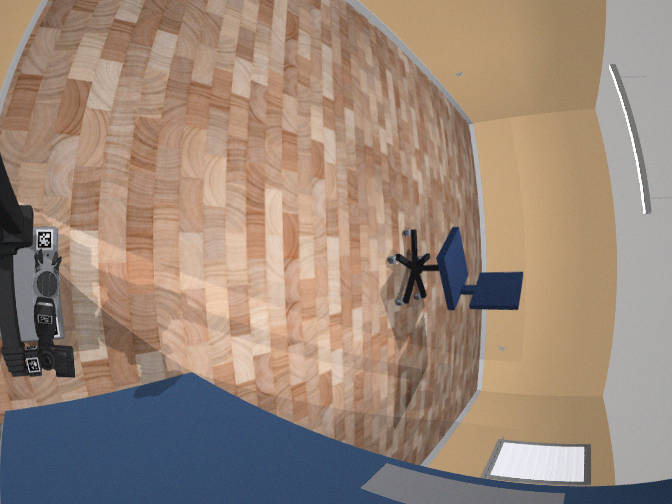

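execute_actions(
  actions=[
    {"r2":{"base":{"translate_m":1}}},
  ],
  cameras=[],
)

execute_actions(
  actions=[
    {"r2":{"base":{"translate_m":0.8},"joints":{"head_tilt_rad":-1.0}}},
  ],
  cameras=[],
)

execute_actions(
  actions=[
    {"r2":{"joints":{"lift_m":0.35,"wrist_yaw_rad":1.75,"wrist_pitch_rad":0}}},
  ],
  cameras=[],
)

execute_actions(
  actions=[
    {"r2":{"joints":{"wrist_roll_rad":1.57,"gripper_m":0.15}}},
  ],
  cameras=["r2_nav_camera","r2_head_camera","r2_wrist_camera"],
)

Scene clock: 291.57 s.
r1.base_odometry: x=-2.739 y=+0.190 heading=+1.950 (m, m, rad; r1's odometry frame)
r1.turned_by_wheels: +0.000 (rad since the last result)
r1.turned_by_imu: +0.000 (rad since the last result)
r1.base_tilt: forward=+0.5 right=-0.7 (deg)
r1.lidar_m: 0.74 0.77 1.03 1.48 1.53 2.06 4.98 2.24 1.07 0.50 0.51 0.67
r1.head_depth_mm: 2756 3079 3204 1293 1434 1314 - / 395 442 493 578 1448 1365 - / 387 386 431 523 554 - - / 396 437 488 549 629 735 898 / 395 435 484 545 625 733 886 / 392 433 482 543 620 725 876 / 390 430 479 539 617 720 868
r1.base_status: not commanded
r1.joint_positions: lift_m=+0.769 arm_m=+0.070 wrist_yaw_rad=-0.080 wrist_pitch_rad=-0.027 wrist_roll_rad=-0.009 gripper_m=-0.029 head_pan_rad=-1.563 head_tilt_rad=-0.606
r1.joint_status: not commanded
r1.on_its_own: wrist_yaw_rad is held at -0.074, not at your +0.000, by its stall guard, which is not easing now
r1.motor_effort: left_wheel=+0(0) right_wheel=+0(0) lift_m=+51(50) arm_m=-5(5) wrist_yaw_rad=+8(8) wrist_pitch_rad=+9(9) wrist_roll_rad=+0(0) gripper_m=-26(25) head_pan_rad=-3(3) head_tilt_rad=+3(3) (%)
r1.hand_pose: x=-0.0419 y=-0.4701 z=+0.8772 quat_wxyz=(+0.709, -0.018, -0.704, -0.038) (m; r1's base frame)
r1.wrist_depth_mm: 155 160 168 106 184 - - / 159 164 172 110 191 - - / 163 170 177 113 197 - - / 168 175 182 117 203 - - / 173 179 188 119 878 - - / 178 185 192 123 852 - - / 184 191 204 130 225 721 -
r2.base_odometry: x=+3.464 y=-0.689 heading=-2.615 (m, m, rad; r2's odometry frame)
r2.turned_by_wheels: +0.000 (rad since the last result)
r2.turned_by_imu: +0.010 (rad since the last result)
r2.base_tilt: forward=+0.4 right=+1.1 (deg)
r2.lidar_m: 1.53 3.25 2.40 2.32 1.80 1.33 4.25 0.59 0.60 2.46 2.57 3.56
r2.head_depth_mm: 3805 1422 2564 2060 1673 1397 1210 / 3737 1544 1625 1982 1676 1397 1208 / 3859 3618 1695 1854 1660 1407 1206 / 3936 3760 1689 1920 1667 1399 1212 / 3928 3802 2529 2033 1671 1400 1202 / - 3758 2651 2054 1655 1400 1211 / - 3727 2646 2047 1650 1393 1208
r2.base_status: done
r2.joint_positions: lift_m=+0.280 arm_m=+0.000 wrist_yaw_rad=+3.003 wrist_pitch_rad=-0.416 wrist_roll_rad=+0.016 gripper_m=+0.037 head_pan_rad=-0.007 head_tilt_rad=-0.704
r2.joint_status: not commanded
r2.motor_effort: left_wheel=-2(4) right_wheel=+2(8) lift_m=+17(17) arm_m=+1(0) wrist_yaw_rad=-1(2) wrist_pitch_rad=+5(5) wrist_roll_rad=+0(0) gripper_m=+0(0) head_pan_rad=+4(2) head_tilt_rad=+2(1) (%)
r2.hand_pose: x=+0.0099 y=+0.0771 z=+0.2934 quat_wxyz=(+0.195, +0.705, +0.096, +0.675) (m; r2's base frame)
r2.wrist_depth_mm: - - - - - - - / - - - - - - - / 975 - 966 - - - - / 724 - 772 757 768 775 790 / 599 604 633 606 620 615 630 / 492 497 - 534 523 513 531 / 449 - - 447 440 451 443
pictures: none
No camera images: the call's "cameras" was empty. Leave "cameras" out to get every camera's image.

Scene clock: 296.03 s.
r1.base_odometry: x=-2.739 y=+0.190 heading=+1.950 (m, m, rad; r1's odometry frame)
r1.turned_by_wheels: +0.000 (rad since the last result)
r1.turned_by_imu: +0.000 (rad since the last result)
r1.base_tilt: forward=+0.4 right=-0.7 (deg)
r1.lidar_m: 0.74 0.77 1.04 1.48 1.53 2.07 5.00 1.62 3.40 0.50 0.51 0.67
r1.head_depth_mm: 2748 3083 3192 2301 1779 1512 - / 394 442 494 576 1691 1472 - / 387 386 431 524 554 - - / 396 437 487 550 627 734 896 / 394 435 483 544 625 730 887 / 392 433 480 542 620 726 877 / 391 430 479 539 617 723 870
r1.base_status: not commanded
r1.joint_positions: lift_m=+0.769 arm_m=+0.070 wrist_yaw_rad=-0.080 wrist_pitch_rad=-0.027 wrist_roll_rad=-0.009 gripper_m=-0.029 head_pan_rad=-1.563 head_tilt_rad=-0.606
r1.joint_status: not commanded
r1.on_its_own: wrist_yaw_rad is held at -0.074, not at your +0.000, by its stall guard, which is not easing now
r1.motor_effort: left_wheel=+0(0) right_wheel=+0(0) lift_m=+51(50) arm_m=-5(5) wrist_yaw_rad=+7(7) wrist_pitch_rad=+9(9) wrist_roll_rad=+0(0) gripper_m=-26(25) head_pan_rad=-4(3) head_tilt_rad=+3(3) (%)
r1.hand_pose: x=-0.0419 y=-0.4701 z=+0.8772 quat_wxyz=(+0.709, -0.018, -0.704, -0.038) (m; r1's base frame)
r1.wrist_depth_mm: 155 160 167 106 185 - - / 159 165 172 110 190 - - / 164 169 177 113 197 - - / 168 174 183 117 203 - - / 173 180 189 120 - - - / 179 185 192 123 - - - / 183 192 203 130 226 - -
r2.base_odometry: x=+2.773 y=-1.091 heading=-2.615 (m, m, rad; r2's odometry frame)
r2.turned_by_wheels: +0.000 (rad since the last result)
r2.turned_by_imu: +0.008 (rad since the last result)
r2.base_tilt: forward=+0.5 right=+1.2 (deg)
r2.lidar_m: 0.73 3.19 2.37 2.30 2.40 2.15 1.62 1.29 2.55 2.48 2.58 3.61
r2.head_depth_mm: 837 933 1054 993 1369 1226 1112 / 2376 1927 1123 978 1311 1229 1116 / 2539 2082 1124 979 1310 1233 1120 / 2532 2065 1123 972 1307 1209 1111 / 2537 2078 1130 1365 1368 1231 1116 / 2537 2089 1781 1550 1378 1233 1111 / 2530 2105 1785 1546 1373 1231 1114
r2.base_status: done
r2.joint_positions: lift_m=+0.280 arm_m=+0.000 wrist_yaw_rad=+3.003 wrist_pitch_rad=-0.416 wrist_roll_rad=+0.016 gripper_m=+0.037 head_pan_rad=-0.007 head_tilt_rad=-0.988
r2.joint_status: all done
r2.motor_effort: left_wheel=-2(5) right_wheel=+3(7) lift_m=+17(17) arm_m=+0(0) wrist_yaw_rad=-1(2) wrist_pitch_rad=+5(5) wrist_roll_rad=+0(0) gripper_m=+0(0) head_pan_rad=+2(3) head_tilt_rad=-3(18) (%)
r2.hand_pose: x=+0.0099 y=+0.0771 z=+0.2934 quat_wxyz=(+0.195, +0.705, +0.096, +0.675) (m; r2's base frame)
r2.wrist_depth_mm: - - - - - - - / - - - - - - - / 983 - 978 - - - - / 731 - 758 761 773 760 780 / 605 594 632 605 624 628 626 / 503 500 - 524 510 529 526 / 439 - - 440 445 451 442
pictures: none
No camera images: the call's "cameras" was empty. Leave "cameras" out to get every camera's image.

Scene clock: 297.67 s.
r1.base_odometry: x=-2.739 y=+0.190 heading=+1.950 (m, m, rad; r1's odometry frame)
r1.turned_by_wheels: +0.000 (rad since the last result)
r1.turned_by_imu: +0.000 (rad since the last result)
r1.base_tilt: forward=+0.4 right=-0.8 (deg)
r1.lidar_m: 0.74 0.77 1.04 1.47 1.53 2.06 4.97 1.62 3.39 0.50 0.51 0.67
r1.head_depth_mm: 2738 3088 3177 2290 1784 1501 - / 394 442 495 577 1670 1471 - / 387 385 430 522 554 - - / 397 437 487 548 628 735 893 / 394 435 484 547 626 734 889 / 392 432 481 543 620 727 875 / 391 430 478 539 616 723 870
r1.base_status: not commanded
r1.joint_positions: lift_m=+0.769 arm_m=+0.070 wrist_yaw_rad=-0.080 wrist_pitch_rad=-0.027 wrist_roll_rad=-0.009 gripper_m=-0.029 head_pan_rad=-1.563 head_tilt_rad=-0.606
r1.joint_status: not commanded
r1.on_its_own: wrist_yaw_rad is held at -0.074, not at your +0.000, by its stall guard, which is not easing now
r1.motor_effort: left_wheel=+0(0) right_wheel=+0(0) lift_m=+51(50) arm_m=-5(5) wrist_yaw_rad=+8(8) wrist_pitch_rad=+9(9) wrist_roll_rad=+0(0) gripper_m=-26(26) head_pan_rad=-3(4) head_tilt_rad=+3(3) (%)
r1.hand_pose: x=-0.0419 y=-0.4701 z=+0.8772 quat_wxyz=(+0.709, -0.018, -0.704, -0.038) (m; r1's base frame)
r1.wrist_depth_mm: 155 160 167 106 185 - - / 159 165 172 110 191 - - / 163 169 177 113 197 - - / 168 174 182 117 204 - - / 173 180 188 119 - - - / 178 186 192 123 - - - / 184 191 203 130 225 - -
r2.base_odometry: x=+2.773 y=-1.091 heading=-2.615 (m, m, rad; r2's odometry frame)
r2.turned_by_wheels: +0.000 (rad since the last result)
r2.turned_by_imu: +0.000 (rad since the last result)
r2.base_tilt: forward=+0.5 right=+1.1 (deg)
r2.lidar_m: 0.73 3.21 2.38 2.30 2.41 2.15 1.61 1.29 2.55 2.47 2.57 3.59
r2.head_depth_mm: 840 929 1054 998 1367 1232 1110 / 2364 1935 1123 976 1309 1230 1127 / 2521 2080 1122 977 1309 1231 1110 / 2510 2076 1129 981 1308 1211 1115 / 2520 2067 1129 1365 1375 1226 1114 / 2508 2091 1787 1546 1371 1225 1114 / 2524 2098 1776 1552 1372 1231 1116
r2.base_status: not commanded
r2.joint_positions: lift_m=+0.350 arm_m=+0.000 wrist_yaw_rad=+1.754 wrist_pitch_rad=-0.022 wrist_roll_rad=+0.016 gripper_m=+0.037 head_pan_rad=-0.007 head_tilt_rad=-0.988
r2.joint_status: all done
r2.motor_effort: left_wheel=-2(1) right_wheel=+2(2) lift_m=+25(27) arm_m=-1(0) wrist_yaw_rad=-3(4) wrist_pitch_rad=+7(7) wrist_roll_rad=+0(0) gripper_m=+0(0) head_pan_rad=+3(4) head_tilt_rad=-4(4) (%)
r2.hand_pose: x=+0.2300 y=-0.0990 z=+0.4587 quat_wxyz=(+0.455, +0.553, -0.449, +0.534) (m; r2's base frame)
r2.wrist_depth_mm: - - - - 776 556 - / - - - - 797 606 - / - - - - 757 - - / - - - 395 439 518 - / - - - - - - - / - - - - - - - / 778 795 756 743 667 802 811
pictures: none
No camera images: the call's "cameras" was empty. Leave "cameras" out to get every camera's image.

Scene clock: 299.27 s.
r1.base_odometry: x=-2.739 y=+0.190 heading=+1.950 (m, m, rad; r1's odometry frame)
r1.turned_by_wheels: +0.000 (rad since the last result)
r1.turned_by_imu: +0.000 (rad since the last result)
r1.base_tilt: forward=+0.4 right=-0.7 (deg)
r1.lidar_m: 0.74 0.77 1.04 1.48 1.52 2.06 4.98 1.61 3.40 0.50 0.51 0.67
r1.head_depth_mm: 2725 3079 3172 2304 1788 1509 - / 395 442 493 578 1699 1473 - / 387 385 431 523 556 - - / 397 437 487 550 629 738 895 / 395 435 484 546 625 733 885 / 392 433 481 543 621 727 873 / 390 430 478 539 617 725 868
r1.base_status: not commanded
r1.joint_positions: lift_m=+0.769 arm_m=+0.070 wrist_yaw_rad=-0.080 wrist_pitch_rad=-0.027 wrist_roll_rad=-0.009 gripper_m=-0.029 head_pan_rad=-1.563 head_tilt_rad=-0.606
r1.joint_status: not commanded
r1.on_its_own: wrist_yaw_rad is held at -0.074, not at your +0.000, by its stall guard, which is not easing now
r1.motor_effort: left_wheel=+0(0) right_wheel=+0(0) lift_m=+50(50) arm_m=-5(5) wrist_yaw_rad=+8(8) wrist_pitch_rad=+9(9) wrist_roll_rad=-1(0) gripper_m=-26(26) head_pan_rad=-4(3) head_tilt_rad=+3(3) (%)
r1.hand_pose: x=-0.0419 y=-0.4701 z=+0.8772 quat_wxyz=(+0.709, -0.018, -0.704, -0.038) (m; r1's base frame)
r1.wrist_depth_mm: 155 160 168 106 185 - - / 159 164 172 110 191 - - / 163 169 178 114 196 - - / 168 174 183 117 204 - - / 173 180 189 119 - - - / 179 185 193 123 - - - / 183 191 204 130 224 - -
r2.base_odometry: x=+2.773 y=-1.091 heading=-2.615 (m, m, rad; r2's odometry frame)
r2.turned_by_wheels: +0.000 (rad since the last result)
r2.turned_by_imu: +0.000 (rad since the last result)
r2.base_tilt: forward=+0.5 right=+1.1 (deg)
r2.lidar_m: 0.73 3.20 2.38 2.31 2.40 2.15 1.61 1.29 2.55 2.47 2.58 3.61
r2.head_depth_mm: 841 928 1055 994 1375 1234 1117 / 2391 1936 1124 979 1305 1229 1110 / 2534 2065 1125 978 1307 1250 1111 / 2530 2104 1126 979 1304 1211 1116 / 2533 2086 1119 1365 1363 1232 1116 / 2510 2084 1775 1543 1365 1229 1113 / 2545 2074 1783 1536 1377 1227 1115
r2.base_status: not commanded
r2.joint_positions: lift_m=+0.350 arm_m=+0.000 wrist_yaw_rad=+1.753 wrist_pitch_rad=-0.022 wrist_roll_rad=+1.566 gripper_m=+0.150 head_pan_rad=-0.007 head_tilt_rad=-0.988
r2.joint_status: all done
r2.motor_effort: left_wheel=-2(2) right_wheel=+2(2) lift_m=+25(25) arm_m=+0(0) wrist_yaw_rad=-2(3) wrist_pitch_rad=+7(7) wrist_roll_rad=+1(3) gripper_m=+1(82) head_pan_rad=+3(3) head_tilt_rad=-5(3) (%)
r2.hand_pose: x=+0.2300 y=-0.0989 z=+0.4585 quat_wxyz=(+0.010, +0.769, -0.640, -0.005) (m; r2's base frame)
r2.wrist_depth_mm: 740 688 687 692 - 717 496 / - - - - - 624 494 / - - - 637 664 628 495 / - - - 389 - 602 480 / - - - - - 669 421 / - - - - - - 497 / - - - - - 751 483
pictures: r2_head_camera (sideways: a quarter turn clockwise sets it upright), r2_nav_camera (sideways: a quarter turn counterclockwise sets it upright), r2_wrist_camera
Images, in order (width x height): r2_head_camera 896x504, r2_nav_camera 672x504, r2_wrist_camera 644x364.

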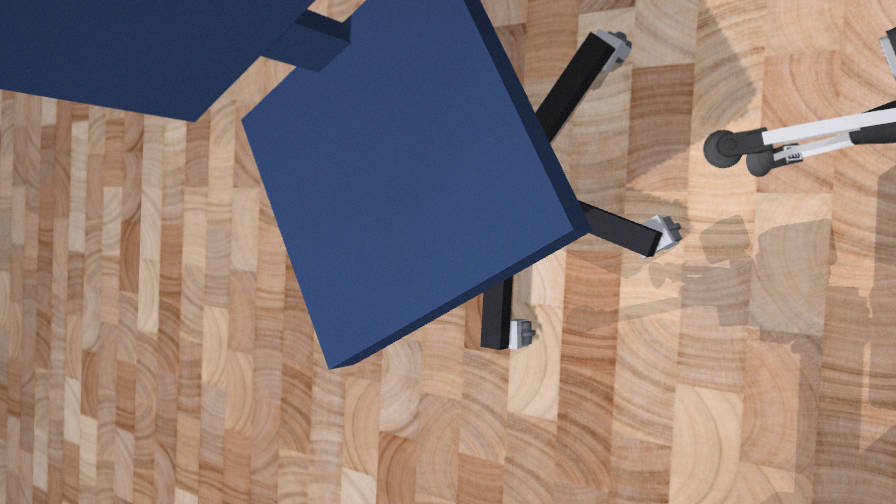

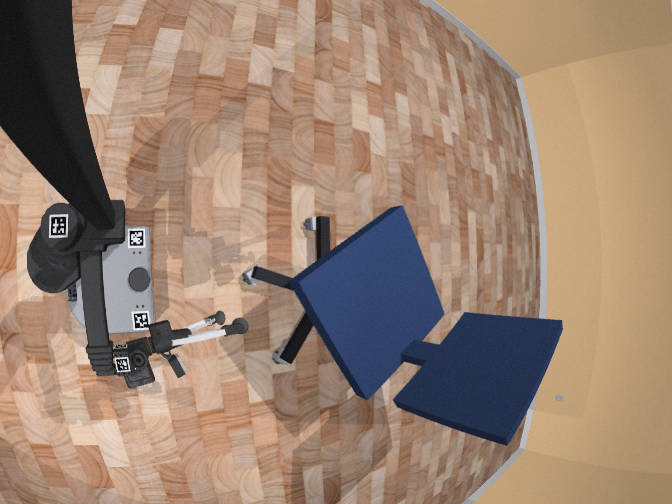

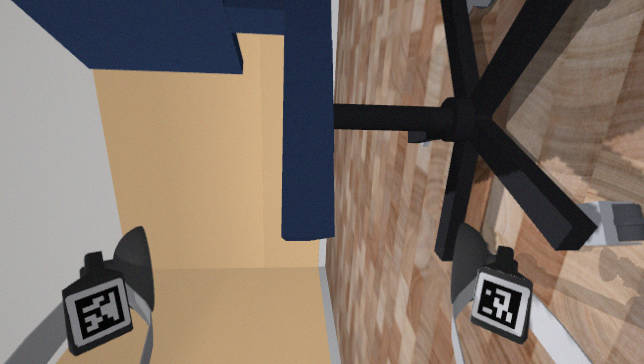

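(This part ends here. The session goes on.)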